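## Task

Carry the blue rack holding the tubes off the counter and set it on the desk, and carry the empty yellow rack off the desk and set it on the counter, passing through the door that swings shut by itself. At the end both racks must stand upright, each tube must sit fully down in a hole of the blue rack, and the door must be closed. A rack or tube reaching the floor is a failure. One robot or both may be used. Finish with the grippers released and the robots moved away, and no robot may be tipped over or left leaning.

## Robot and tools

Robots: two identical Hello Robot Stretch 4 units, r1 and r2, each with an omni-wheel base, a lift on a mast, a forward-reaching telescoping arm, a three-joint wrist and a two-finger gripper. Each is about 1.6 m tall; its base rim lies within 0.23 m of its base origin. Each carries r?_head_camera, r?_head_left_camera, r?_head_right_camera and r?_wrist_camera (replace ? by 1 or 2). A loose object may occasionally get nudged by something unseen.

Frames: each robot's base frame sits on the floor beneath its base centre, x ahead, y to its left, z up. hand_pose (a point between the open fingertips) is in this frame and may be slightly wrong. The odometry frame is the base frame as it was when the scene began. Every robot reports in its own frames, so only pictures, lidar_m and wrist_depth_mm reveal where the two are relative to each other.

execute_actions: argument actions is a list holding one action or none (empty just reports state and pictures). An action is an object keyed "r1" and/or "r2". Per robot you may give base, joints or both, plus optional pace and contact_limits; or give only end_of_arm. Everything in one action starts at once. base holds exactly one relative move from where the robot last measured itself: {"translate_m": d} straight, forward positive, -2 to 2 m; {"strafe_m": d} sideways, left positive, -2 to 2 m; {"rotate_rad": d} in place, counter-clockwise positive, -3.2 to 3.2. joints are absolute targets by name: lift_m 0 to 1.2; arm_m 0 to 0.55 (extension); wrist_yaw_rad -1.134 to 4.276 (0 ahead, positive leftward, 3.14 stowed; over 3.4 the arm may block); wrist_pitch_rad -1.117 to 4.259 (0 level, 1.57 pointing down); wrist_roll_rad -1.117 to 4.259 (positive turns clockwise viewed from behind); gripper_m -0.038 to 0.141 (fingertip gap; negative means pressing together). Out-of-range joint targets are clipped and reported; any other bad key or value rejects the whole call. pace: "slow", "default", "fast", "max" (base up to 0.1/0.3/0.4/0.6 m/s and 1/2/3/4 rad/s, reduced when lift_m is above 0.2). contact_limits: {"arm_m": v}, v from 0 (gentlest) to 0.75, default 0.5. {"end_of_arm": "enable_torque"} revives wrist or gripper motors that switched off. cameras: list of camera names or "all"; omitted/null means all, [] none. Joints or robots left out of an action may still be driving to an earlier target. Start of scene: sending lift_m 0.4 with wrist_yaw_rad 0 unfolds the wrist.

wait: seconds 0 to 10; nothing new is commanded, then state and pictures come back. zoom_image: camera name and region [x0, y0, x1, y1] in that camera's pixels from the top-left, at most 504 by 504, on the most recent full image. finished_scene: scene is the number of the current scene; it ends it for good, and the reply says if the goal was met. Sending a reply without any tool call ends everything. If a result reports a stop, later motion calls in the same reply are skipped.

Results: base_status and joint_status tell how each motion ended: "done" (for the base, wheels turned the commanded amount, slip included), "off_target" (resting short, possibly still pushing), "contact_stop_at_<key>" (hit something; that part goes slack, a loaded lift may sink, a base may roll on), "limit_stop_at_<name>", "time_out", "torque_fault" (wrist motor overloaded and limp until enable_torque). limit_stop_at_tilt means a lean over 6 degrees; lift, arm and wheels stop responding until it eases. limit_stop_at_own_body means a joint nearly hit the robot itself; move it away, not back. on_its_own lists uncommanded events; there "held at" is the held target, not the position. base_odometry counts wheel turns; heading runs -3.142 to 3.142. If turned_by_wheels and turned_by_imu differ by over about 0.1 rad, expect a collision or slip. base_tilt gives forward/right lean in degrees with a fixed bias up to about 1.5. motor_effort is percent of maximum, positive toward higher values, with peak in brackets; wheel positive means turning right. lidar_m: 12 distances in metres, 30-degree sectors, first straight ahead then counter-clockwise (4th left, 7th behind, 10th right); "-" is nothing seen or closer than 0.25 m; it misses glass, thin legs and much behind. wrist_depth_mm: 7 by 7 grid of depths, 100 to 2000 mm, read from the top left. The camera_calibration block gives each camera's K, distortion and T_world_to_cam relative to its robot's base frame; small errors apply, larger for the wrist camera.

Gripping: command a gap below the object's width; squeezing harder pulls it toward the wrist. Neither the reading nor "done" confirms a grasp; a clear gripper effort change does. Stuck fingertips free up by raising the lift.

Avoid: robots pressing into each other (fails the run; no state line flags touching, and any extra drive after contact pushes hard); carrying together, since travel can differ about 3 cm per metre and may topple a robot; turning or driving with over 1 kg held and arm_m above 0.2, especially fast; strong pushes or pulls with a raised gripper; more than about 2 kg in a level gripper; dropping racks or tubes, or letting them reach the floor; slamming the door. Shorter robot motion time is better.

Each tool is called in YAML: its name, and indented under it one key for each argument.

## Session

execute_actions:
  actions: []

Scene clock: 0.00 s.
r1.base_odometry: x=+0.000 y=+0.000 heading=+0.000 (m, m, rad; r1's odometry frame)
r1.turned_by_wheels: +0.000 (rad since the last result)
r1.turned_by_imu: +0.000 (rad since the last result)
r1.base_tilt: forward=+0.1 right=+0.0 (deg)
r1.lidar_m: 1.16 1.17 1.36 1.20 1.19 1.46 0.94 0.96 0.90 0.80 0.80 1.01
r1.base_status: not commanded
r1.joint_positions: lift_m=+0.201 arm_m=-0.001 wrist_yaw_rad=+3.109 wrist_pitch_rad=-0.015 wrist_roll_rad=-0.014 gripper_m=+0.057
r1.joint_status: not commanded
r1.motor_effort: lift_m=+20 arm_m=+0 wrist_yaw_rad=-1 wrist_pitch_rad=-7 wrist_roll_rad=+0 gripper_m=-2 wheel_0=+0 wheel_1=+1 wheel_2=+0 (%)
r1.hand_pose: x=-0.1155 y=+0.0968 z=+0.3832 quat_wxyz=(+0.016, +0.007, -0.007, +1.000) (m; r1's base frame)
r1.wrist_depth_mm: - 137 - - - 1756 1336 / - 125 - - - 1756 1336 / - 127 187 - - 1756 1336 / 135 138 - - - 1808 1336 / 1060 - - - - 1756 1308 / 1025 1336 194 1397 197 1397 1182 / 891 904 976 - 917 904 946
r2.base_odometry: x=+0.000 y=+0.000 heading=+0.000 (m, m, rad; r2's odometry frame)
r2.turned_by_wheels: +0.000 (rad since the last result)
r2.turned_by_imu: +0.000 (rad since the last result)
r2.base_tilt: forward=+0.1 right=-0.6 (deg)
r2.lidar_m: 1.89 1.94 1.66 1.51 1.09 0.71 0.66 0.71 0.92 1.55 1.58 1.94
r2.base_status: not commanded
r2.joint_positions: lift_m=+0.129 arm_m=+0.000 wrist_yaw_rad=+3.172 wrist_pitch_rad=+0.002 wrist_roll_rad=+0.020 gripper_m=+0.057
r2.joint_status: not commanded
r2.motor_effort: lift_m=+21 arm_m=-1 wrist_yaw_rad=+2 wrist_pitch_rad=-6 wrist_roll_rad=-1 gripper_m=-1 wheel_0=+0 wheel_1=+0 wheel_2=+0 (%)
r2.hand_pose: x=-0.1197 y=+0.0785 z=+0.3062 quat_wxyz=(-0.015, -0.001, +0.010, +1.000) (m; r2's base frame)
r2.wrist_depth_mm: - - 138 809 820 820 820 / - - 138 820 820 831 854 / - 112 139 820 820 842 831 / 143 140 193 831 809 842 842 / 213 809 809 820 831 831 831 / 213 809 198 809 212 831 831 / 213 300 750 - 768 715 788
pictures: r1_head_camera, r1_head_left_camera, r1_head_right_camera, r1_wrist_camera, r2_head_camera, r2_head_left_camera, r2_head_right_camera, r2_wrist_camera
Images, in order (width x height): r1_head_camera 420x560, r1_head_left_camera 420x672, r1_head_right_camera 420x672, r1_wrist_camera 616x392, r2_head_camera 420x560, r2_head_left_camera 420x672, r2_head_right_camera 420x672, r2_wrist_camera 616x392.

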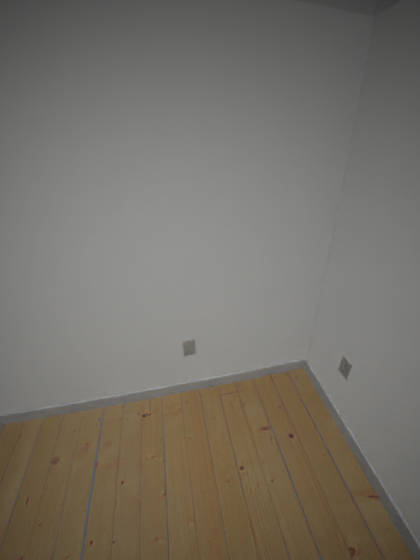

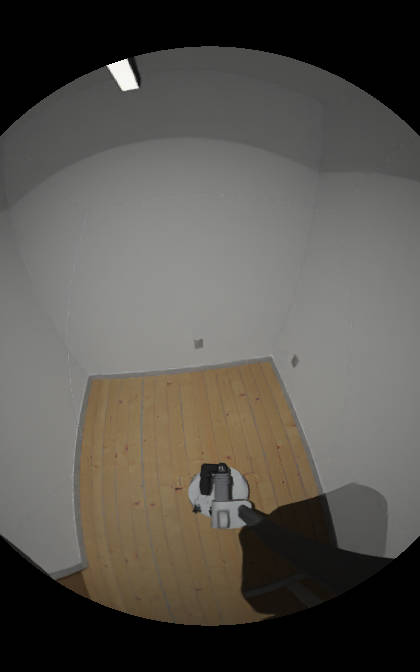

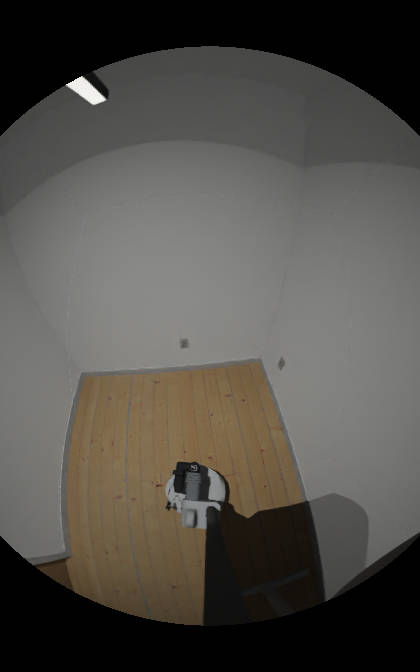

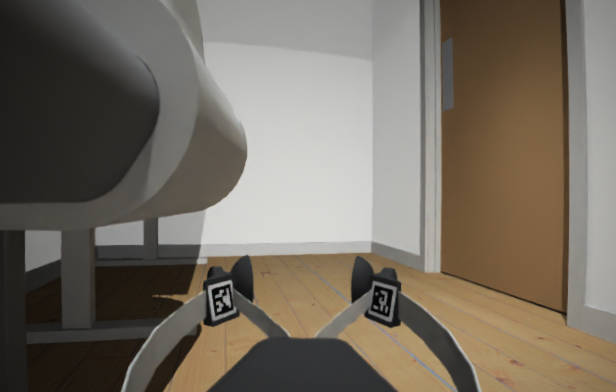

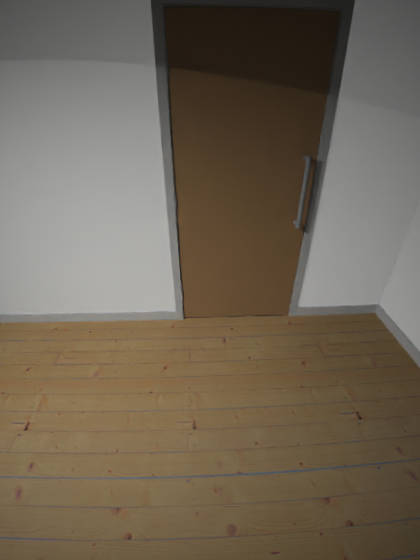

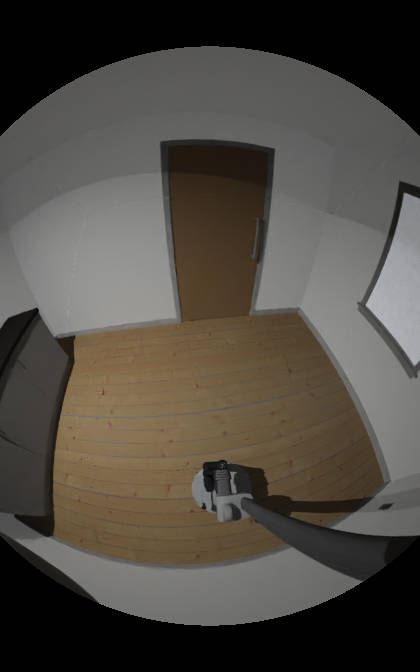

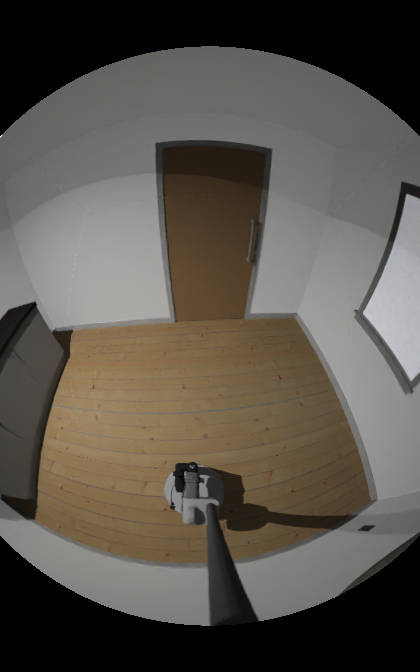

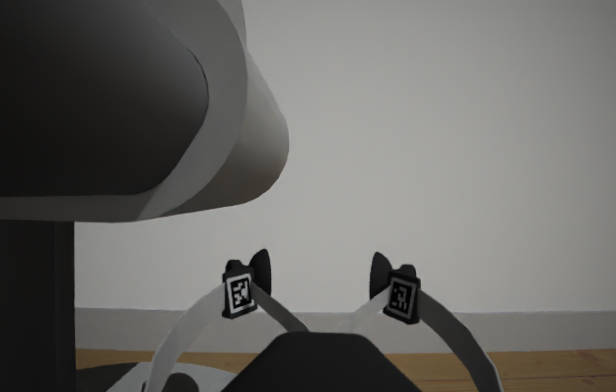

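execute_actions:
  actions:
    - {"r1":{"base":{"rotate_rad":-2.6},"joints":{"lift_m":0.9,"wrist_yaw_rad":0,"gripper_m":0.14},"pace":"fast"},"r2":{"base":{"rotate_rad":1.57},"joints":{"lift_m":1.05,"wrist_yaw_rad":0,"gripper_m":0.14},"pace":"fast"}}

Scene clock: 5.10 s.
r1.base_odometry: x=+0.000 y=+0.000 heading=-2.600 (m, m, rad; r1's odometry frame)
r1.turned_by_wheels: -2.600 (rad since the last result)
r1.turned_by_imu: -2.651 (rad since the last result)
r1.base_tilt: forward=+0.1 right=-0.1 (deg)
r1.lidar_m: 0.94 0.90 0.80 0.80 0.99 1.17 1.18 1.34 1.20 1.20 1.59 0.94
r1.base_status: done
r1.joint_positions: lift_m=+0.900 arm_m=-0.001 wrist_yaw_rad=+0.000 wrist_pitch_rad=-0.015 wrist_roll_rad=-0.014 gripper_m=+0.140
r1.joint_status: all done
r1.motor_effort: lift_m=+22(21) arm_m=+0(0) wrist_yaw_rad=-1(9) wrist_pitch_rad=-6(7) wrist_roll_rad=-1(0) gripper_m=+0(4) wheel_0=-1(8) wheel_1=-1(12) wheel_2=-2(13) (%)
r1.hand_pose: x=+0.4584 y=-0.0873 z=+1.0824 quat_wxyz=(+1.000, -0.007, -0.008, +0.000) (m; r1's base frame)
r1.wrist_depth_mm: 778 1008 1397 - - - 1983 / 778 1008 1430 - - - 1921 / 798 1008 1430 - - - 1983 / 788 1008 1430 - - - 1921 / 798 976 1430 - - - 1921 / 778 891 1078 1308 1098 - 1983 / 788 917 917 - 878 - 1983
r2.base_odometry: x=+0.000 y=+0.000 heading=+1.570 (m, m, rad; r2's odometry frame)
r2.turned_by_wheels: +1.570 (rad since the last result)
r2.turned_by_imu: +1.544 (rad since the last result)
r2.base_tilt: forward=+0.0 right=-0.7 (deg)
r2.lidar_m: 1.51 1.08 0.72 0.65 0.69 0.87 1.55 1.60 2.01 1.90 1.94 1.63
r2.base_status: done
r2.joint_positions: lift_m=+1.050 arm_m=+0.000 wrist_yaw_rad=+0.000 wrist_pitch_rad=+0.002 wrist_roll_rad=+0.020 gripper_m=+0.140
r2.joint_status: all done
r2.motor_effort: lift_m=+23(25) arm_m=-1(1) wrist_yaw_rad=+2(5) wrist_pitch_rad=-7(7) wrist_roll_rad=-2(1) gripper_m=-1(5) wheel_0=+0(7) wheel_1=+0(6) wheel_2=+1(6) (%)
r2.hand_pose: x=+0.4598 y=-0.0874 z=+1.2274 quat_wxyz=(+1.000, +0.010, +0.001, +0.000) (m; r2's base frame)
r2.wrist_depth_mm: 1205 1921 1921 1921 1921 - - / 1205 1921 1983 1921 1983 - - / 1229 1921 1921 1921 1921 - - / 1229 1921 1983 1921 1921 - - / 1255 1863 1921 - 1983 - - / 1229 1336 1336 1366 1397 212 1430 / 1205 1336 1336 - 1366 1430 1430
pictures: r1_head_camera, r1_head_left_camera, r1_head_right_camera, r1_wrist_camera, r2_head_camera, r2_head_left_camera, r2_head_right_camera, r2_wrist_camera
camera_calibration (this result's frames):
r1_wrist_camera: T_world_to_cam=[[-0.00957975, -0.999217, 0.0383821, -0.135157], [0.0254396, -0.0386149, -0.99893, 1.12212], [0.99963, -0.00859308, 0.0257896, -0.261411], [0, 0, 0, 1]] pos_world=[0.231473, -0.0939663, 1.13285]
r2_wrist_camera: T_world_to_cam=[[0.0387307, -0.999232, -0.00586919, -0.0870788], [-0.0174762, 0.00519534, -0.999834, 1.28768], [0.999097, 0.0388268, -0.0172616, -0.20572], [0, 0, 0, 1]] pos_world=[0.231411, -0.0857145, 1.28341]
Images, in order (width x height): r1_head_camera 420x560, r1_head_left_camera 420x672, r1_head_right_camera 420x672, r1_wrist_camera 616x392, r2_head_camera 420x560, r2_head_left_camera 420x672, r2_head_right_camera 420x672, r2_wrist_camera 616x392.

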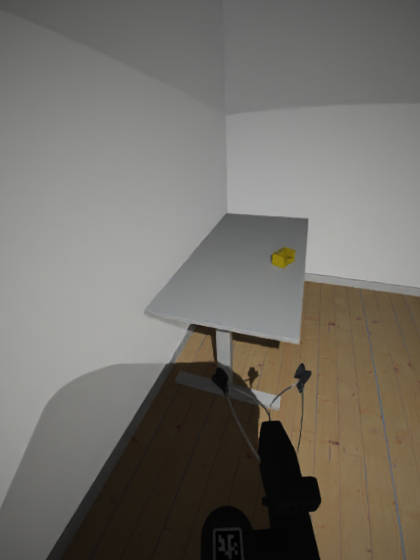

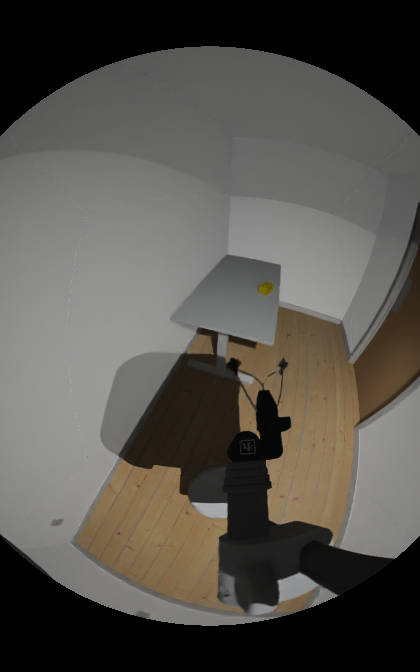

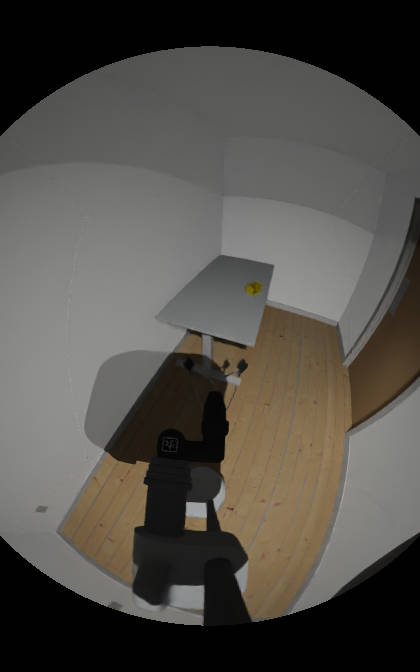

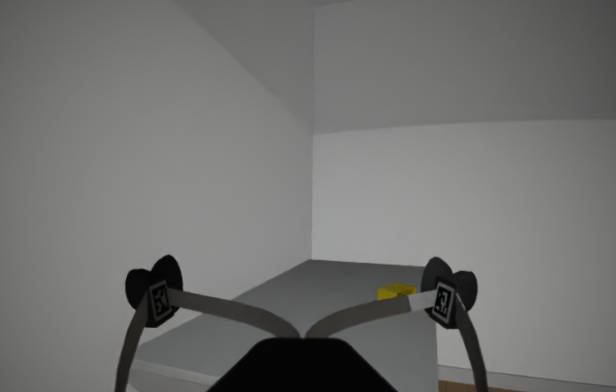

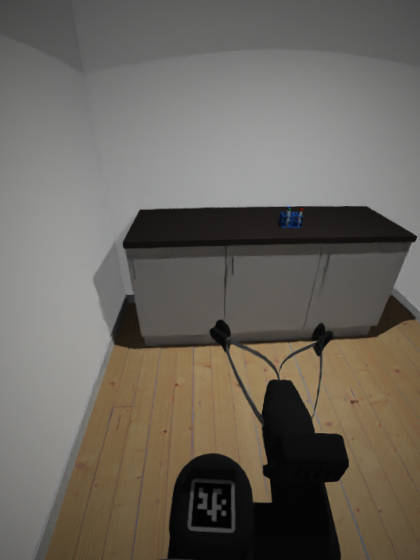

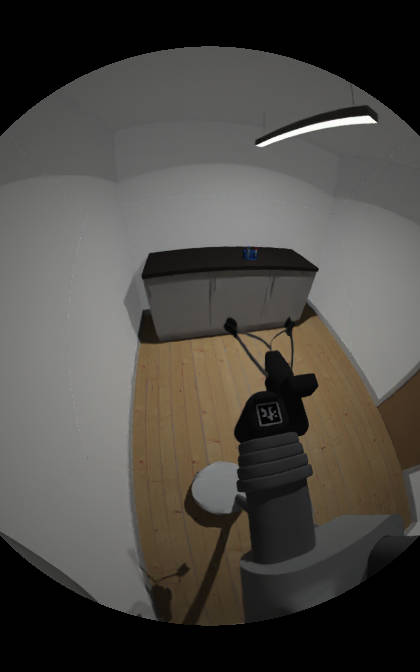

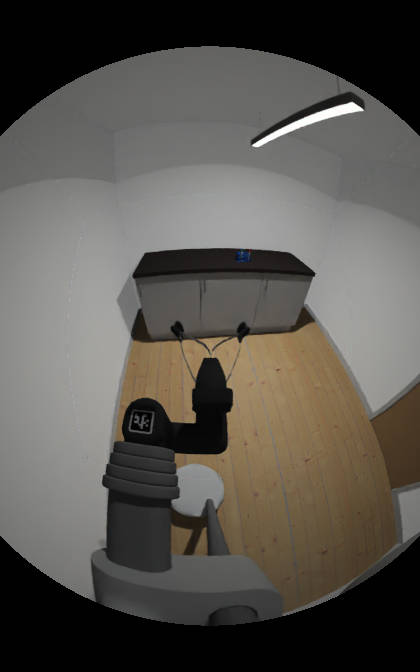

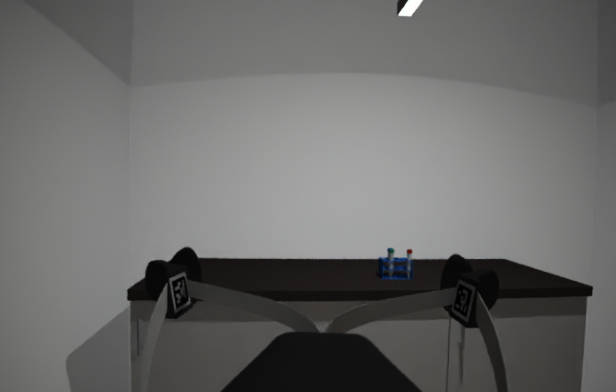

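execute_actions:
  actions:
    - {"r1":{"base":{"rotate_rad":1.25},"pace":"fast"},"r2":{"base":{"strafe_m":-0.35},"pace":"max"}}
  cameras: []

execute_actions:
  actions:
    - {"r1":{"base":{"translate_m":-0.62},"joints":{"wrist_pitch_rad":0.5},"pace":"max"},"r2":{"base":{"translate_m":0.9},"joints":{"wrist_pitch_rad":0.5},"pace":"max"}}
  cameras: ["r2_head_camera","r2_wrist_camera"]

execute_actions:
  actions:
    - {"r1":{"base":{"strafe_m":-1.44},"pace":"max"}}
  cameras: ["r1_head_camera","r1_wrist_camera","r2_head_camera","r2_wrist_camera"]

Scene clock: 24.87 s.
r1.base_odometry: x=+0.000 y=+0.000 heading=-1.351 (m, m, rad; r1's odometry frame)
r1.turned_by_wheels: +1.250 (rad since the last result)
r1.turned_by_imu: +1.275 (rad since the last result)
r1.base_tilt: forward=+0.1 right=+0.0 (deg)
r1.lidar_m: 0.80 0.86 1.21 1.16 1.24 1.23 1.21 1.28 1.94 0.94 0.99 0.82
r1.base_status: done
r1.joint_positions: lift_m=+0.900 arm_m=-0.001 wrist_yaw_rad=+0.000 wrist_pitch_rad=-0.015 wrist_roll_rad=-0.014 gripper_m=+0.140
r1.joint_status: not commanded
r1.motor_effort: lift_m=+21(22) arm_m=+0(0) wrist_yaw_rad=-2(2) wrist_pitch_rad=-6(6) wrist_roll_rad=+0(1) gripper_m=+0(0) wheel_0=-2(8) wheel_1=-2(8) wheel_2=-2(11) (%)
r1.hand_pose: x=+0.4584 y=-0.0874 z=+1.0825 quat_wxyz=(+1.000, -0.007, -0.008, +0.000) (m; r1's base frame)
r1.wrist_depth_mm: 591 585 580 574 574 569 564 / 585 585 585 574 574 569 569 / 591 585 580 574 574 569 564 / 591 585 580 574 569 574 564 / 591 591 585 574 569 569 564 / 591 585 580 585 574 569 569 / 591 585 585 - 574 569 564
r2.base_odometry: x=+0.350 y=+0.000 heading=+1.570 (m, m, rad; r2's odometry frame)
r2.turned_by_wheels: +0.000 (rad since the last result)
r2.turned_by_imu: +0.002 (rad since the last result)
r2.base_tilt: forward=+0.2 right=-0.6 (deg)
r2.lidar_m: 1.54 1.57 1.12 1.02 1.04 1.34 1.52 1.57 1.62 1.54 1.57 1.67
r2.base_status: done
r2.joint_positions: lift_m=+1.050 arm_m=+0.000 wrist_yaw_rad=+0.000 wrist_pitch_rad=+0.002 wrist_roll_rad=+0.020 gripper_m=+0.140
r2.joint_status: not commanded
r2.motor_effort: lift_m=+22(23) arm_m=-1(1) wrist_yaw_rad=+2(1) wrist_pitch_rad=-7(7) wrist_roll_rad=-1(1) gripper_m=+2(2) wheel_0=+0(9) wheel_1=+0(8) wheel_2=+0(4) (%)
r2.hand_pose: x=+0.4598 y=-0.0874 z=+1.2275 quat_wxyz=(+1.000, +0.010, +0.001, +0.000) (m; r2's base frame)
r2.wrist_depth_mm: 1708 1921 1921 - - - 1921 / 1708 1921 1921 - - - 1921 / 1808 1921 1983 1983 - - 1808 / 1756 1921 1983 - - - 1921 / 1708 1921 1983 - - - 1863 / 1308 1308 1366 1397 1430 211 1921 / 1366 1336 1366 - 1464 1464 1921
pictures: none
No camera images: the call's "cameras" was empty. Leave "cameras" out to get every camera's image.

Scene clock: 28.97 s.
r1.base_odometry: x=-0.135 y=+0.605 heading=-1.351 (m, m, rad; r1's odometry frame)
r1.turned_by_wheels: +0.000 (rad since the last result)
r1.turned_by_imu: +0.000 (rad since the last result)
r1.base_tilt: forward=+0.1 right=+0.0 (deg)
r1.lidar_m: 1.43 1.51 1.24 1.19 0.80 0.60 0.58 0.63 0.89 2.16 1.11 1.36
r1.base_status: done
r1.joint_positions: lift_m=+0.900 arm_m=-0.001 wrist_yaw_rad=+0.000 wrist_pitch_rad=+0.502 wrist_roll_rad=-0.014 gripper_m=+0.140
r1.joint_status: all done
r1.motor_effort: lift_m=+21(21) arm_m=+0(1) wrist_yaw_rad=-1(2) wrist_pitch_rad=-5(5) wrist_roll_rad=-1(1) gripper_m=+1(1) wheel_0=+0(9) wheel_1=-1(7) wheel_2=-1(10) (%)
r1.hand_pose: x=+0.4228 y=-0.0874 z=+0.9393 quat_wxyz=(+0.969, -0.007, +0.248, +0.002) (m; r1's base frame)
r1.wrist_depth_mm: 1098 1098 1078 1060 1060 1042 1042 / 1182 1160 1160 1138 1138 1118 1138 / 1308 1281 1255 1229 1229 1205 1205 / 1366 1366 1366 1336 1366 1336 1336 / 1537 1499 1499 1499 1464 1430 1464 / 1430 1308 1308 1430 1336 1336 1397 / 1182 1182 1229 - 1229 1205 1229
r2.base_odometry: x=+0.351 y=+0.900 heading=+1.570 (m, m, rad; r2's odometry frame)
r2.turned_by_wheels: +0.000 (rad since the last result)
r2.turned_by_imu: +0.001 (rad since the last result)
r2.base_tilt: forward=+0.0 right=-0.6 (deg)
r2.lidar_m: 0.64 0.68 0.86 1.09 1.13 1.47 2.41 2.37 1.59 1.48 1.07 0.74
r2.base_status: done
r2.joint_positions: lift_m=+1.050 arm_m=+0.000 wrist_yaw_rad=+0.000 wrist_pitch_rad=+0.502 wrist_roll_rad=+0.020 gripper_m=+0.140
r2.joint_status: all done
r2.motor_effort: lift_m=+22(22) arm_m=-1(1) wrist_yaw_rad=+3(2) wrist_pitch_rad=-5(6) wrist_roll_rad=-1(2) gripper_m=+2(0) wheel_0=-1(6) wheel_1=+1(5) wheel_2=+1(12) (%)
r2.hand_pose: x=+0.4242 y=-0.0874 z=+1.0893 quat_wxyz=(+0.969, +0.010, +0.248, -0.002) (m; r2's base frame)
r2.wrist_depth_mm: 946 976 976 976 991 1025 1025 / 1008 1042 1060 1060 1078 1098 1098 / 917 931 931 866 931 917 931 / 676 668 683 668 676 683 676 / 554 549 554 591 585 585 640 / 615 609 634 634 647 211 715 / 676 691 715 - 750 778 809
pictures: r2_head_camera, r2_wrist_camera
camera_calibration (this result's frames):
r2_wrist_camera: T_world_to_cam=[[0.0310161, -0.99924, -0.0236299, -0.0639448], [-0.494507, 0.00520438, -0.869158, 1.20902], [0.86862, 0.038643, -0.493969, 0.402077], [0, 0, 0, 1]] pos_world=[0.250601, -0.0857258, 1.24793]
Images, in order (width x height): r2_head_camera 420x560, r2_wrist_camera 616x392.

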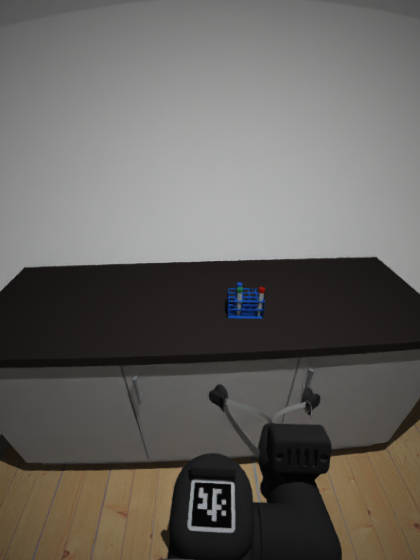

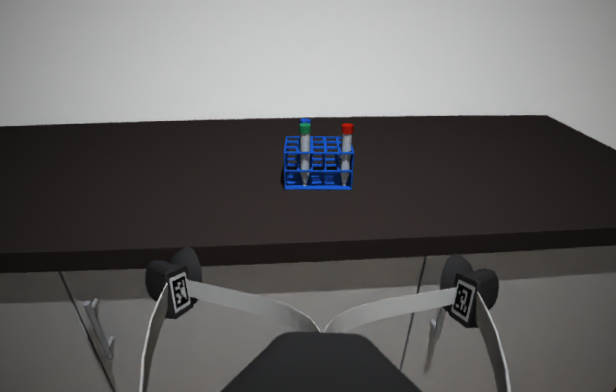

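Scene clock: 34.00 s.
r1.base_odometry: x=-1.541 y=+0.291 heading=-1.351 (m, m, rad; r1's odometry frame)
r1.turned_by_wheels: +0.000 (rad since the last result)
r1.turned_by_imu: +0.001 (rad since the last result)
r1.base_tilt: forward=+0.1 right=-0.1 (deg)
r1.lidar_m: 0.56 0.58 2.02 2.20 0.90 0.75 0.71 0.71 0.97 1.11 0.78 0.58
r1.base_status: done
r1.joint_positions: lift_m=+0.900 arm_m=-0.001 wrist_yaw_rad=+0.000 wrist_pitch_rad=+0.502 wrist_roll_rad=-0.014 gripper_m=+0.140
r1.joint_status: not commanded
r1.motor_effort: lift_m=+21(21) arm_m=+0(0) wrist_yaw_rad=-2(1) wrist_pitch_rad=-5(5) wrist_roll_rad=-1(1) gripper_m=+0(1) wheel_0=+0(12) wheel_1=+2(11) wheel_2=+0(4) (%)
r1.hand_pose: x=+0.4228 y=-0.0874 z=+0.9393 quat_wxyz=(+0.969, -0.007, +0.248, +0.002) (m; r1's base frame)
r1.wrist_depth_mm: 1042 1025 1025 1025 1008 991 1008 / 1118 1118 1118 1118 1098 1060 1078 / 1229 1025 1008 1042 1025 1060 1060 / 732 741 750 741 759 750 768 / 580 585 585 564 544 597 597 / 469 455 452 488 455 455 488 / 1205 1138 1160 - 1182 1160 1042
r2.base_odometry: x=+0.351 y=+0.900 heading=+1.570 (m, m, rad; r2's odometry frame)
r2.turned_by_wheels: +0.000 (rad since the last result)
r2.turned_by_imu: +0.001 (rad since the last result)
r2.base_tilt: forward=+0.1 right=-0.6 (deg)
r2.lidar_m: 0.66 0.68 0.88 1.10 1.13 1.46 2.43 2.35 1.57 1.48 1.09 0.72
r2.base_status: not commanded
r2.joint_positions: lift_m=+1.050 arm_m=+0.000 wrist_yaw_rad=+0.000 wrist_pitch_rad=+0.502 wrist_roll_rad=+0.020 gripper_m=+0.140
r2.joint_status: not commanded
r2.motor_effort: lift_m=+22(22) arm_m=-1(1) wrist_yaw_rad=+2(2) wrist_pitch_rad=-5(5) wrist_roll_rad=-1(1) gripper_m=+1(0) wheel_0=-1(1) wheel_1=+1(1) wheel_2=+0(0) (%)
r2.hand_pose: x=+0.4242 y=-0.0874 z=+1.0893 quat_wxyz=(+0.969, +0.010, +0.248, -0.002) (m; r2's base frame)
r2.wrist_depth_mm: 946 946 976 976 1008 1008 1025 / 1025 1025 1042 1060 1060 1078 1078 / 917 917 917 866 931 917 946 / 668 676 668 683 676 676 676 / 549 554 559 580 585 580 634 / 609 615 634 640 654 211 715 / 676 699 707 - 750 778 809
pictures: r1_head_camera, r1_wrist_camera, r2_head_camera, r2_wrist_camera
camera_calibration (this result's frames):
r1_wrist_camera: T_world_to_cam=[[0.0103838, -0.999214, 0.0382639, -0.138424], [-0.471694, -0.0386356, -0.880915, 1.07944], [0.881701, -0.00890157, -0.471724, 0.295005], [0, 0, 0, 1]] pos_world=[0.250497, -0.0939846, 1.09535]
r2_wrist_camera: T_world_to_cam=[[0.031016, -0.99924, -0.0236299, -0.0639447], [-0.494507, 0.00520449, -0.869158, 1.20902], [0.86862, 0.038643, -0.493969, 0.402077], [0, 0, 0, 1]] pos_world=[0.250601, -0.0857258, 1.24793]
Images, in order (width x height): r1_head_camera 420x560, r1_wrist_camera 616x392, r2_head_camera 420x560, r2_wrist_camera 616x392.

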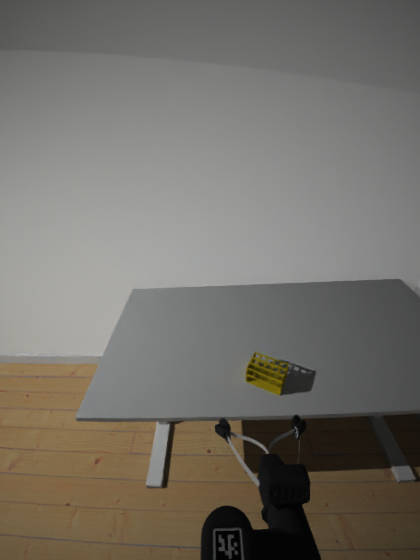

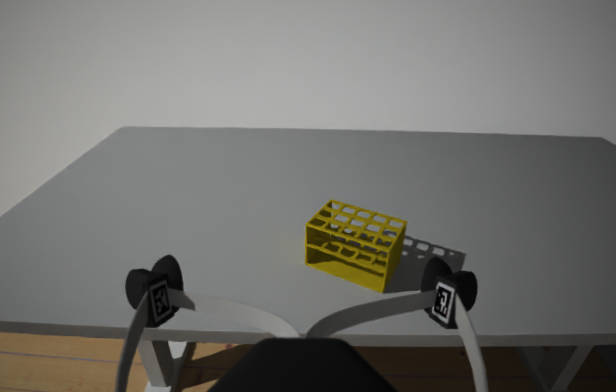

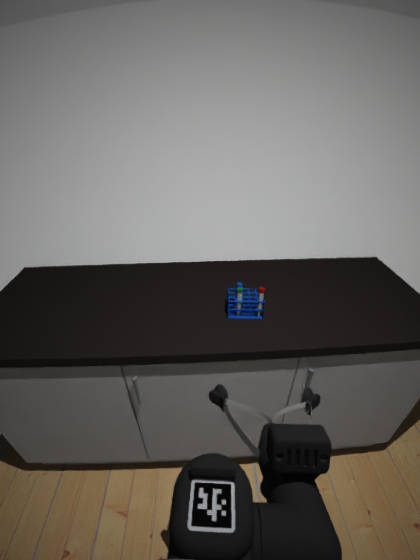

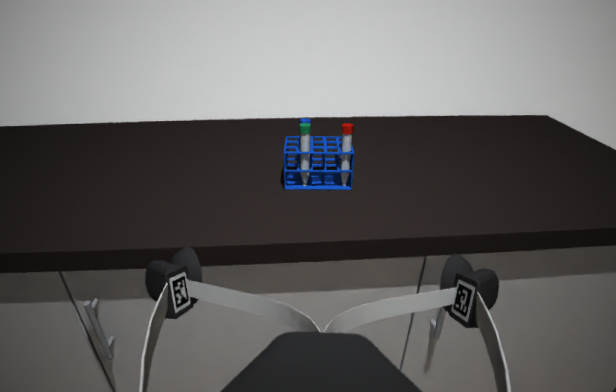

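zoom_image:
  camera: "r2_wrist_camera"
  region: [260,100,380,200]

zoom_image:
  camera: "r1_wrist_camera"
  region: [290,185,430,305]

Region (260, 100, 380, 200) of r2_wrist_camera's 616x392 image, scaled by 4.200.

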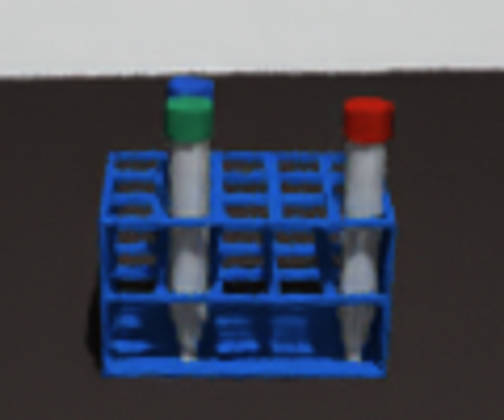

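Region (290, 185, 430, 305) of r1_wrist_camera's 616x392 image, scaled by 3.600; it fills the top 432 rows of this view, and the rest is white.

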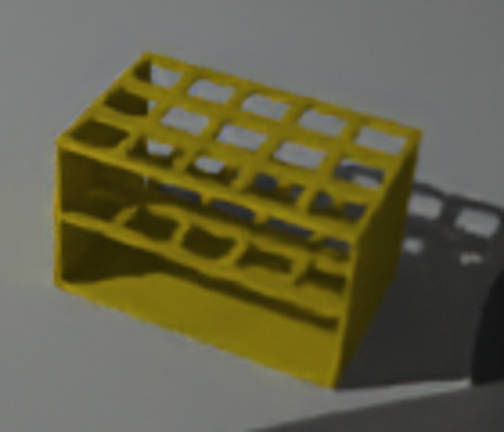

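execute_actions:
  actions:
    - {"r1":{"base":{"rotate_rad":-0.48},"joints":{"lift_m":0.76,"wrist_pitch_rad":0.35,"wrist_roll_rad":0,"gripper_m":0.141},"pace":"fast"},"r2":{"base":{"translate_m":0.25},"joints":{"lift_m":0.89,"wrist_pitch_rad":0.35,"wrist_roll_rad":0,"gripper_m":0.141},"pace":"fast"}}
  cameras: []

execute_actions:
  actions:
    - {"r1":{"base":{"strafe_m":0.252},"joints":{"lift_m":0.715,"arm_m":0.11},"pace":"fast"},"r2":{"joints":{"lift_m":0.88,"arm_m":0.09},"pace":"fast"}}
  cameras: ["r1_head_camera","r1_wrist_camera","r2_head_camera","r2_wrist_camera"]

Scene clock: 54.33 s.
r1.base_odometry: x=-1.540 y=+0.291 heading=-1.830 (m, m, rad; r1's odometry frame)
r1.turned_by_wheels: -0.479 (rad since the last result)
r1.turned_by_imu: -0.488 (rad since the last result)
r1.base_tilt: forward=+0.0 right=-0.1 (deg)
r1.lidar_m: 0.58 0.56 0.59 2.11 1.93 0.88 0.74 0.72 0.70 1.01 1.11 0.77
r1.base_status: done
r1.joint_positions: lift_m=+0.760 arm_m=-0.001 wrist_yaw_rad=+0.000 wrist_pitch_rad=+0.352 wrist_roll_rad=+0.000 gripper_m=+0.141
r1.joint_status: all done
r1.motor_effort: lift_m=+18(19) arm_m=+0(0) wrist_yaw_rad=-1(2) wrist_pitch_rad=-6(11) wrist_roll_rad=+1(0) gripper_m=+1(3) wheel_0=+3(7) wheel_1=+2(8) wheel_2=+2(9) (%)
r1.hand_pose: x=+0.4407 y=-0.0874 z=+0.8389 quat_wxyz=(+0.985, +0.000, +0.175, +0.000) (m; r1's base frame)
r1.wrist_depth_mm: 891 991 1078 1205 1281 1008 820 / 931 1025 1138 1255 1336 1042 842 / 960 1025 1118 1118 1118 1025 878 / 647 504 676 676 668 723 878 / 462 452 484 512 1098 1118 917 / 370 375 445 1499 1182 1078 917 / 1138 1205 1255 - 1205 1138 946
r2.base_odometry: x=+0.351 y=+1.150 heading=+1.570 (m, m, rad; r2's odometry frame)
r2.turned_by_wheels: +0.000 (rad since the last result)
r2.turned_by_imu: +0.001 (rad since the last result)
r2.base_tilt: forward=+0.1 right=-0.6 (deg)
r2.lidar_m: 0.41 0.39 0.56 1.12 1.15 1.49 2.69 2.29 1.57 1.43 0.68 0.47
r2.base_status: done
r2.joint_positions: lift_m=+0.890 arm_m=+0.000 wrist_yaw_rad=+0.000 wrist_pitch_rad=+0.352 wrist_roll_rad=+0.000 gripper_m=+0.141
r2.joint_status: all done
r2.motor_effort: lift_m=+18(20) arm_m=-1(1) wrist_yaw_rad=+2(3) wrist_pitch_rad=-6(11) wrist_roll_rad=-2(4) gripper_m=+0(3) wheel_0=+0(4) wheel_1=-1(5) wheel_2=+0(4) (%)
r2.hand_pose: x=+0.4421 y=-0.0874 z=+0.9688 quat_wxyz=(+0.985, +0.000, +0.175, +0.000) (m; r2's base frame)
r2.wrist_depth_mm: 732 750 750 759 759 778 788 / 778 778 788 798 798 820 820 / 798 798 798 452 831 854 842 / 492 500 504 439 496 535 549 / 355 359 366 368 375 379 384 / 276 270 264 290 268 211 296 / 246 251 255 - 267 274 281
pictures: none
No camera images: the call's "cameras" was empty. Leave "cameras" out to get every camera's image.

Scene clock: 56.17 s.
r1.base_odometry: x=-1.297 y=+0.226 heading=-1.830 (m, m, rad; r1's odometry frame)
r1.turned_by_wheels: +0.000 (rad since the last result)
r1.turned_by_imu: +0.000 (rad since the last result)
r1.base_tilt: forward=+0.1 right=+0.0 (deg)
r1.lidar_m: 0.45 0.44 0.46 1.97 2.23 1.01 0.85 0.83 0.89 1.18 1.34 0.62
r1.base_status: done
r1.joint_positions: lift_m=+0.715 arm_m=+0.109 wrist_yaw_rad=+0.000 wrist_pitch_rad=+0.352 wrist_roll_rad=+0.000 gripper_m=+0.141
r1.joint_status: all done
r1.motor_effort: lift_m=+18(17) arm_m=+5(7) wrist_yaw_rad=-1(1) wrist_pitch_rad=-6(7) wrist_roll_rad=+0(1) gripper_m=+1(1) wheel_0=+1(13) wheel_1=-2(12) wheel_2=+0(3) (%)
r1.hand_pose: x=+0.5508 y=-0.0874 z=+0.7939 quat_wxyz=(+0.985, +0.000, +0.175, +0.000) (m; r1's base frame)
r1.wrist_depth_mm: 741 809 891 991 1098 1182 991 / 768 842 931 1025 1160 1205 1008 / 798 842 917 904 917 917 976 / 544 544 508 368 549 549 549 / 389 389 368 353 392 392 410 / 300 277 279 304 281 332 1118 / 248 247 257 - 1060 1138 1098
r2.base_odometry: x=+0.351 y=+1.150 heading=+1.570 (m, m, rad; r2's odometry frame)
r2.turned_by_wheels: +0.000 (rad since the last result)
r2.turned_by_imu: +0.000 (rad since the last result)
r2.base_tilt: forward=+0.0 right=-0.6 (deg)
r2.lidar_m: 0.40 0.43 0.54 1.12 1.13 1.51 2.69 2.29 1.59 1.45 0.69 0.47
r2.base_status: not commanded
r2.joint_positions: lift_m=+0.880 arm_m=+0.089 wrist_yaw_rad=+0.000 wrist_pitch_rad=+0.352 wrist_roll_rad=+0.000 gripper_m=+0.141
r2.joint_status: all done
r2.motor_effort: lift_m=+18(16) arm_m=+5(7) wrist_yaw_rad=+1(1) wrist_pitch_rad=-6(6) wrist_roll_rad=-2(2) gripper_m=+3(2) wheel_0=+0(0) wheel_1=-1(1) wheel_2=-1(1) (%)
r2.hand_pose: x=+0.5308 y=-0.0874 z=+0.9589 quat_wxyz=(+0.985, +0.000, +0.175, +0.000) (m; r2's base frame)
r2.wrist_depth_mm: 647 654 676 668 683 691 699 / 683 699 707 707 723 732 741 / 707 715 741 715 741 759 768 / 462 469 442 330 382 508 512 / 332 340 340 324 329 357 362 / 259 254 248 272 253 212 278 / 216 217 221 - 224 224 235
pictures: r1_head_camera, r1_wrist_camera, r2_head_camera, r2_wrist_camera
camera_calibration (this result's frames):
r1_wrist_camera: T_world_to_cam=[[0.000100591, -0.999642, 0.0267743, -0.119391], [-0.335102, -0.0252599, -0.941843, 0.985963], [0.942182, -0.00887736, -0.334984, -0.0283044], [0, 0, 0, 1]] pos_world=[0.357078, -0.0946945, 0.922337]
r2_wrist_camera: T_world_to_cam=[[0.041195, -0.999151, -0.000401474, -0.0979288], [-0.359376, -0.0144421, -0.933081, 1.13622], [0.932283, 0.0385826, -0.359666, 0.0825326], [0, 0, 0, 1]] pos_world=[0.33542, -0.0846205, 1.08983]
Images, in order (width x height): r1_head_camera 420x560, r1_wrist_camera 616x392, r2_head_camera 420x560, r2_wrist_camera 616x392.

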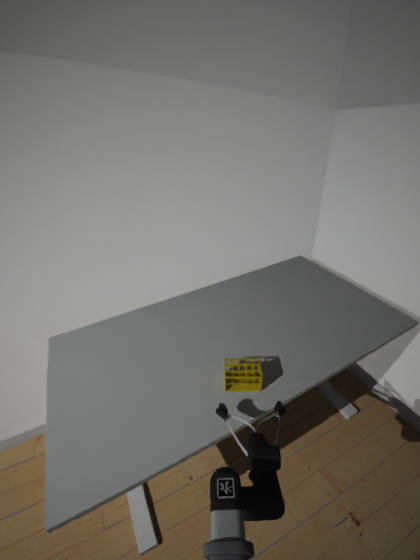

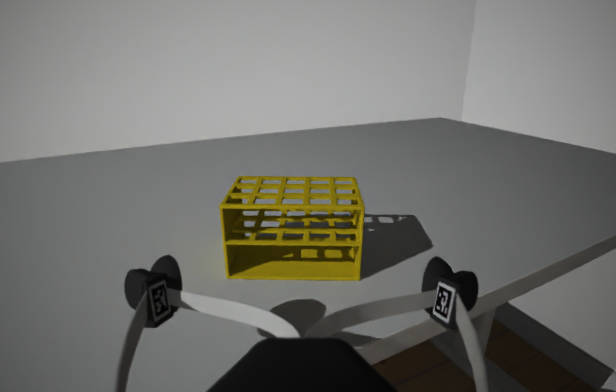

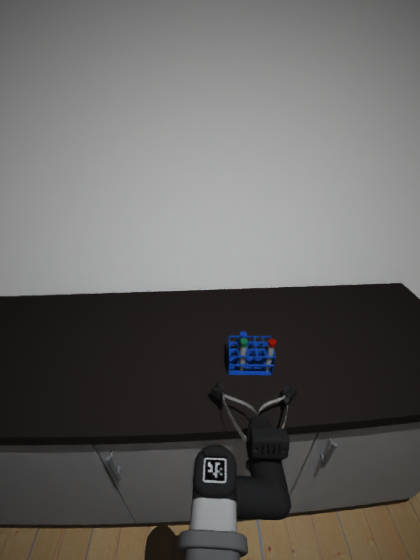

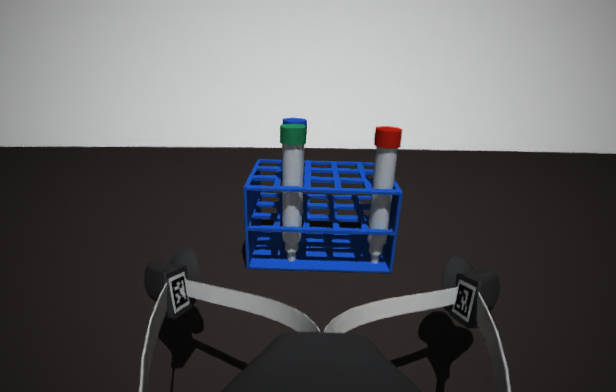

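execute_actions:
  actions:
    - {"r1":{"base":{"strafe_m":0.008},"joints":{"lift_m":0.708,"arm_m":0.16}},"r2":{"joints":{"lift_m":0.876,"arm_m":0.15,"wrist_roll_rad":0.02}}}
  cameras: ["r1_wrist_camera","r2_wrist_camera"]

Scene clock: 62.97 s.
r1.base_odometry: x=-1.289 y=+0.224 heading=-1.830 (m, m, rad; r1's odometry frame)
r1.turned_by_wheels: +0.000 (rad since the last result)
r1.turned_by_imu: +0.001 (rad since the last result)
r1.base_tilt: forward=+0.0 right=+0.0 (deg)
r1.lidar_m: 0.44 0.44 0.47 1.99 2.25 1.02 0.83 0.83 0.91 1.20 1.34 0.59
r1.base_status: done
r1.joint_positions: lift_m=+0.708 arm_m=+0.159 wrist_yaw_rad=+0.000 wrist_pitch_rad=+0.352 wrist_roll_rad=+0.000 gripper_m=+0.141
r1.joint_status: all done
r1.motor_effort: lift_m=+17(18) arm_m=+6(5) wrist_yaw_rad=-1(1) wrist_pitch_rad=-6(5) wrist_roll_rad=+0(0) gripper_m=+0(1) wheel_0=+0(8) wheel_1=+3(9) wheel_2=+0(0) (%)
r1.hand_pose: x=+0.6008 y=-0.0874 z=+0.7869 quat_wxyz=(+0.985, +0.000, +0.175, +0.000) (m; r1's base frame)
r1.wrist_depth_mm: 707 768 854 931 1060 1138 976 / 732 798 891 1008 1118 1205 1008 / 750 809 866 878 878 878 891 / 530 525 530 455 530 530 535 / 373 375 340 336 355 377 375 / 289 266 268 294 270 272 304 / 239 237 247 - 240 258 1098
r2.base_odometry: x=+0.351 y=+1.150 heading=+1.570 (m, m, rad; r2's odometry frame)
r2.turned_by_wheels: +0.000 (rad since the last result)
r2.turned_by_imu: +0.001 (rad since the last result)
r2.base_tilt: forward=+0.1 right=-0.6 (deg)
r2.lidar_m: 0.41 0.43 0.51 1.11 1.13 1.48 2.71 2.29 1.58 1.45 0.66 0.45
r2.base_status: not commanded
r2.joint_positions: lift_m=+0.876 arm_m=+0.149 wrist_yaw_rad=+0.000 wrist_pitch_rad=+0.352 wrist_roll_rad=+0.020 gripper_m=+0.141
r2.joint_status: all done
r2.motor_effort: lift_m=+18(17) arm_m=+5(7) wrist_yaw_rad=+2(2) wrist_pitch_rad=-6(7) wrist_roll_rad=+1(1) gripper_m=+1(3) wheel_0=+0(0) wheel_1=-1(1) wheel_2=-1(1) (%)
r2.hand_pose: x=+0.5908 y=-0.0874 z=+0.9549 quat_wxyz=(+0.984, +0.010, +0.175, -0.002) (m; r2's base frame)
r2.wrist_depth_mm: 597 597 621 621 634 640 654 / 627 640 640 661 661 676 683 / 654 661 676 668 683 707 723 / 462 473 469 265 449 484 484 / 334 336 301 279 264 343 343 / 260 251 243 263 245 211 266 / 216 214 217 - 217 217 224
pictures: r1_wrist_camera, r2_wrist_camera
camera_calibration (this result's frames):
r1_wrist_camera: T_world_to_cam=[[-0.0000384224, -0.999642, 0.0267742, -0.119165], [-0.335099, -0.0252133, -0.941845, 0.99617], [0.942183, -0.00900821, -0.334978, -0.077714], [0, 0, 0, 1]] pos_world=[0.407032, -0.0947052, 0.915397]
r2_wrist_camera: T_world_to_cam=[[0.03444, -0.999237, -0.0184413, -0.0792248], [-0.359408, 0.00483454, -0.933168, 1.15584], [0.932545, 0.0387662, -0.358967, 0.0243882], [0, 0, 0, 1]] pos_world=[0.395404, -0.0856977, 1.08589]
Images, in order (width x height): r1_wrist_camera 616x392, r2_wrist_camera 616x392.

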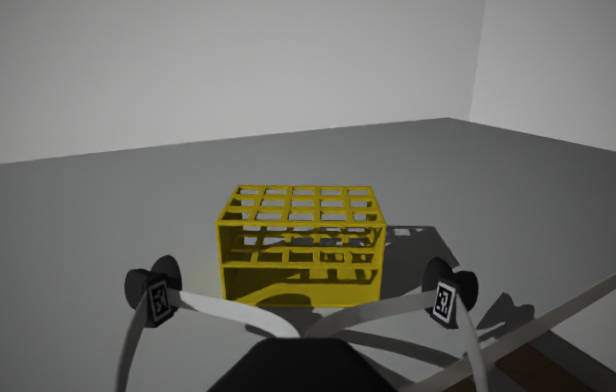

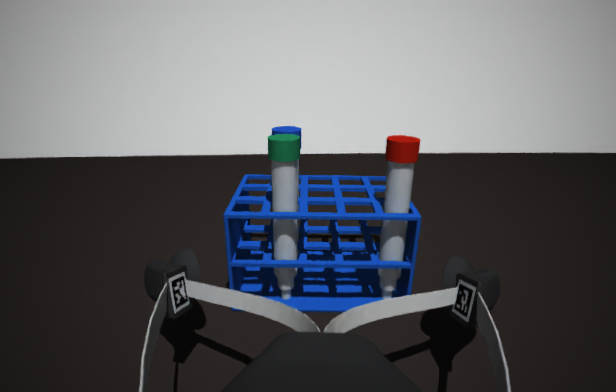

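execute_actions:
  actions:
    - {"r1":{"joints":{"arm_m":0.225}},"r2":{"joints":{"arm_m":0.195}}}
  cameras: ["r1_wrist_camera","r2_wrist_camera","r1_head_camera","r2_head_camera"]

Scene clock: 69.97 s.
r1.base_odometry: x=-1.289 y=+0.224 heading=-1.830 (m, m, rad; r1's odometry frame)
r1.turned_by_wheels: +0.000 (rad since the last result)
r1.turned_by_imu: +0.000 (rad since the last result)
r1.base_tilt: forward=+0.1 right=-0.1 (deg)
r1.lidar_m: 0.45 0.43 0.47 1.97 2.25 1.00 0.84 0.83 0.89 1.19 1.35 0.62
r1.base_status: not commanded
r1.joint_positions: lift_m=+0.708 arm_m=+0.224 wrist_yaw_rad=+0.000 wrist_pitch_rad=+0.352 wrist_roll_rad=+0.000 gripper_m=+0.141
r1.joint_status: all done
r1.motor_effort: lift_m=+17(17) arm_m=+6(6) wrist_yaw_rad=-2(0) wrist_pitch_rad=-6(5) wrist_roll_rad=+1(1) gripper_m=+0(0) wheel_0=+0(0) wheel_1=+4(3) wheel_2=+0(0) (%)
r1.hand_pose: x=+0.6658 y=-0.0874 z=+0.7869 quat_wxyz=(+0.985, +0.000, +0.175, +0.000) (m; r1's base frame)
r1.wrist_depth_mm: 661 715 788 878 991 1098 960 / 691 750 842 931 1042 1138 976 / 715 768 831 878 866 891 931 / 530 530 525 525 525 530 535 / 373 375 257 242 256 377 375 / 289 266 232 243 229 267 291 / 238 237 238 - 238 237 244
r2.base_odometry: x=+0.351 y=+1.150 heading=+1.570 (m, m, rad; r2's odometry frame)
r2.turned_by_wheels: +0.000 (rad since the last result)
r2.turned_by_imu: +0.001 (rad since the last result)
r2.base_tilt: forward=+0.1 right=-0.5 (deg)
r2.lidar_m: 0.40 0.43 0.57 1.11 1.14 1.49 2.69 2.25 1.53 1.44 0.69 0.47
r2.base_status: not commanded
r2.joint_positions: lift_m=+0.876 arm_m=+0.194 wrist_yaw_rad=+0.000 wrist_pitch_rad=+0.352 wrist_roll_rad=+0.020 gripper_m=+0.141
r2.joint_status: all done
r2.motor_effort: lift_m=+18(18) arm_m=+5(6) wrist_yaw_rad=+2(2) wrist_pitch_rad=-6(6) wrist_roll_rad=+0(0) gripper_m=+1(0) wheel_0=+0(0) wheel_1=-1(1) wheel_2=-1(1) (%)
r2.hand_pose: x=+0.6357 y=-0.0874 z=+0.9549 quat_wxyz=(+0.984, +0.010, +0.175, -0.002) (m; r2's base frame)
r2.wrist_depth_mm: 559 564 574 580 585 597 597 / 574 591 603 615 627 627 634 / 627 627 634 634 654 661 668 / 462 466 439 264 266 477 484 / 332 336 218 214 208 343 345 / 259 251 219 210 216 211 266 / 214 215 216 - 218 216 224
pictures: r1_head_camera, r1_wrist_camera, r2_head_camera, r2_wrist_camera
camera_calibration (this result's frames):
r1_wrist_camera: T_world_to_cam=[[-0.0000392921, -0.999642, 0.0267742, -0.119162], [-0.335079, -0.0252133, -0.941853, 1.01795], [0.94219, -0.00900849, -0.334958, -0.138975], [0, 0, 0, 1]] pos_world=[0.47203, -0.0947053, 0.915398]
r2_wrist_camera: T_world_to_cam=[[0.0344157, -0.999237, -0.0184434, -0.0807634], [-0.359406, 0.00484532, -0.933169, 1.17201], [0.932547, 0.0387443, -0.358965, -0.0175762], [0, 0, 0, 1]] pos_world=[0.440399, -0.0856996, 1.08589]
Images, in order (width x height): r1_head_camera 420x560, r1_wrist_camera 616x392, r2_head_camera 420x560, r2_wrist_camera 616x392.

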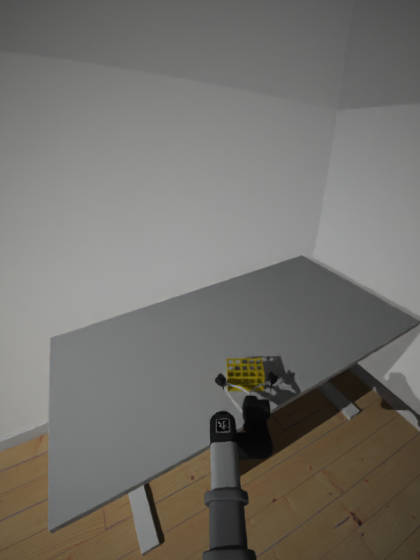

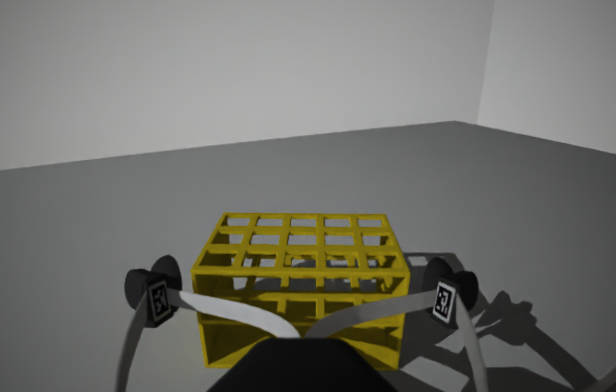

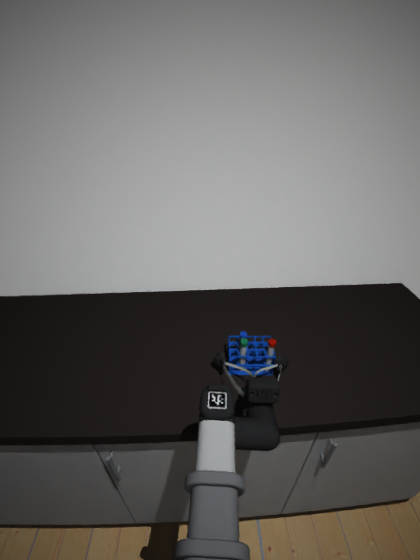

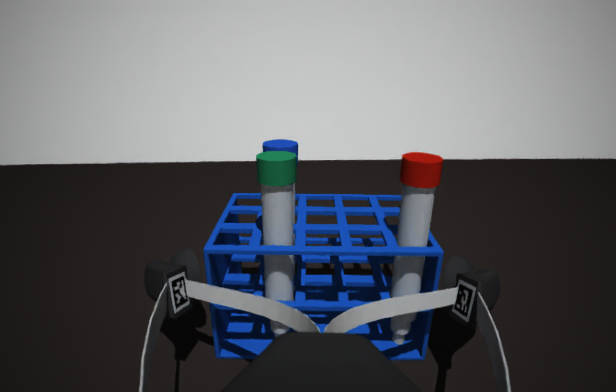

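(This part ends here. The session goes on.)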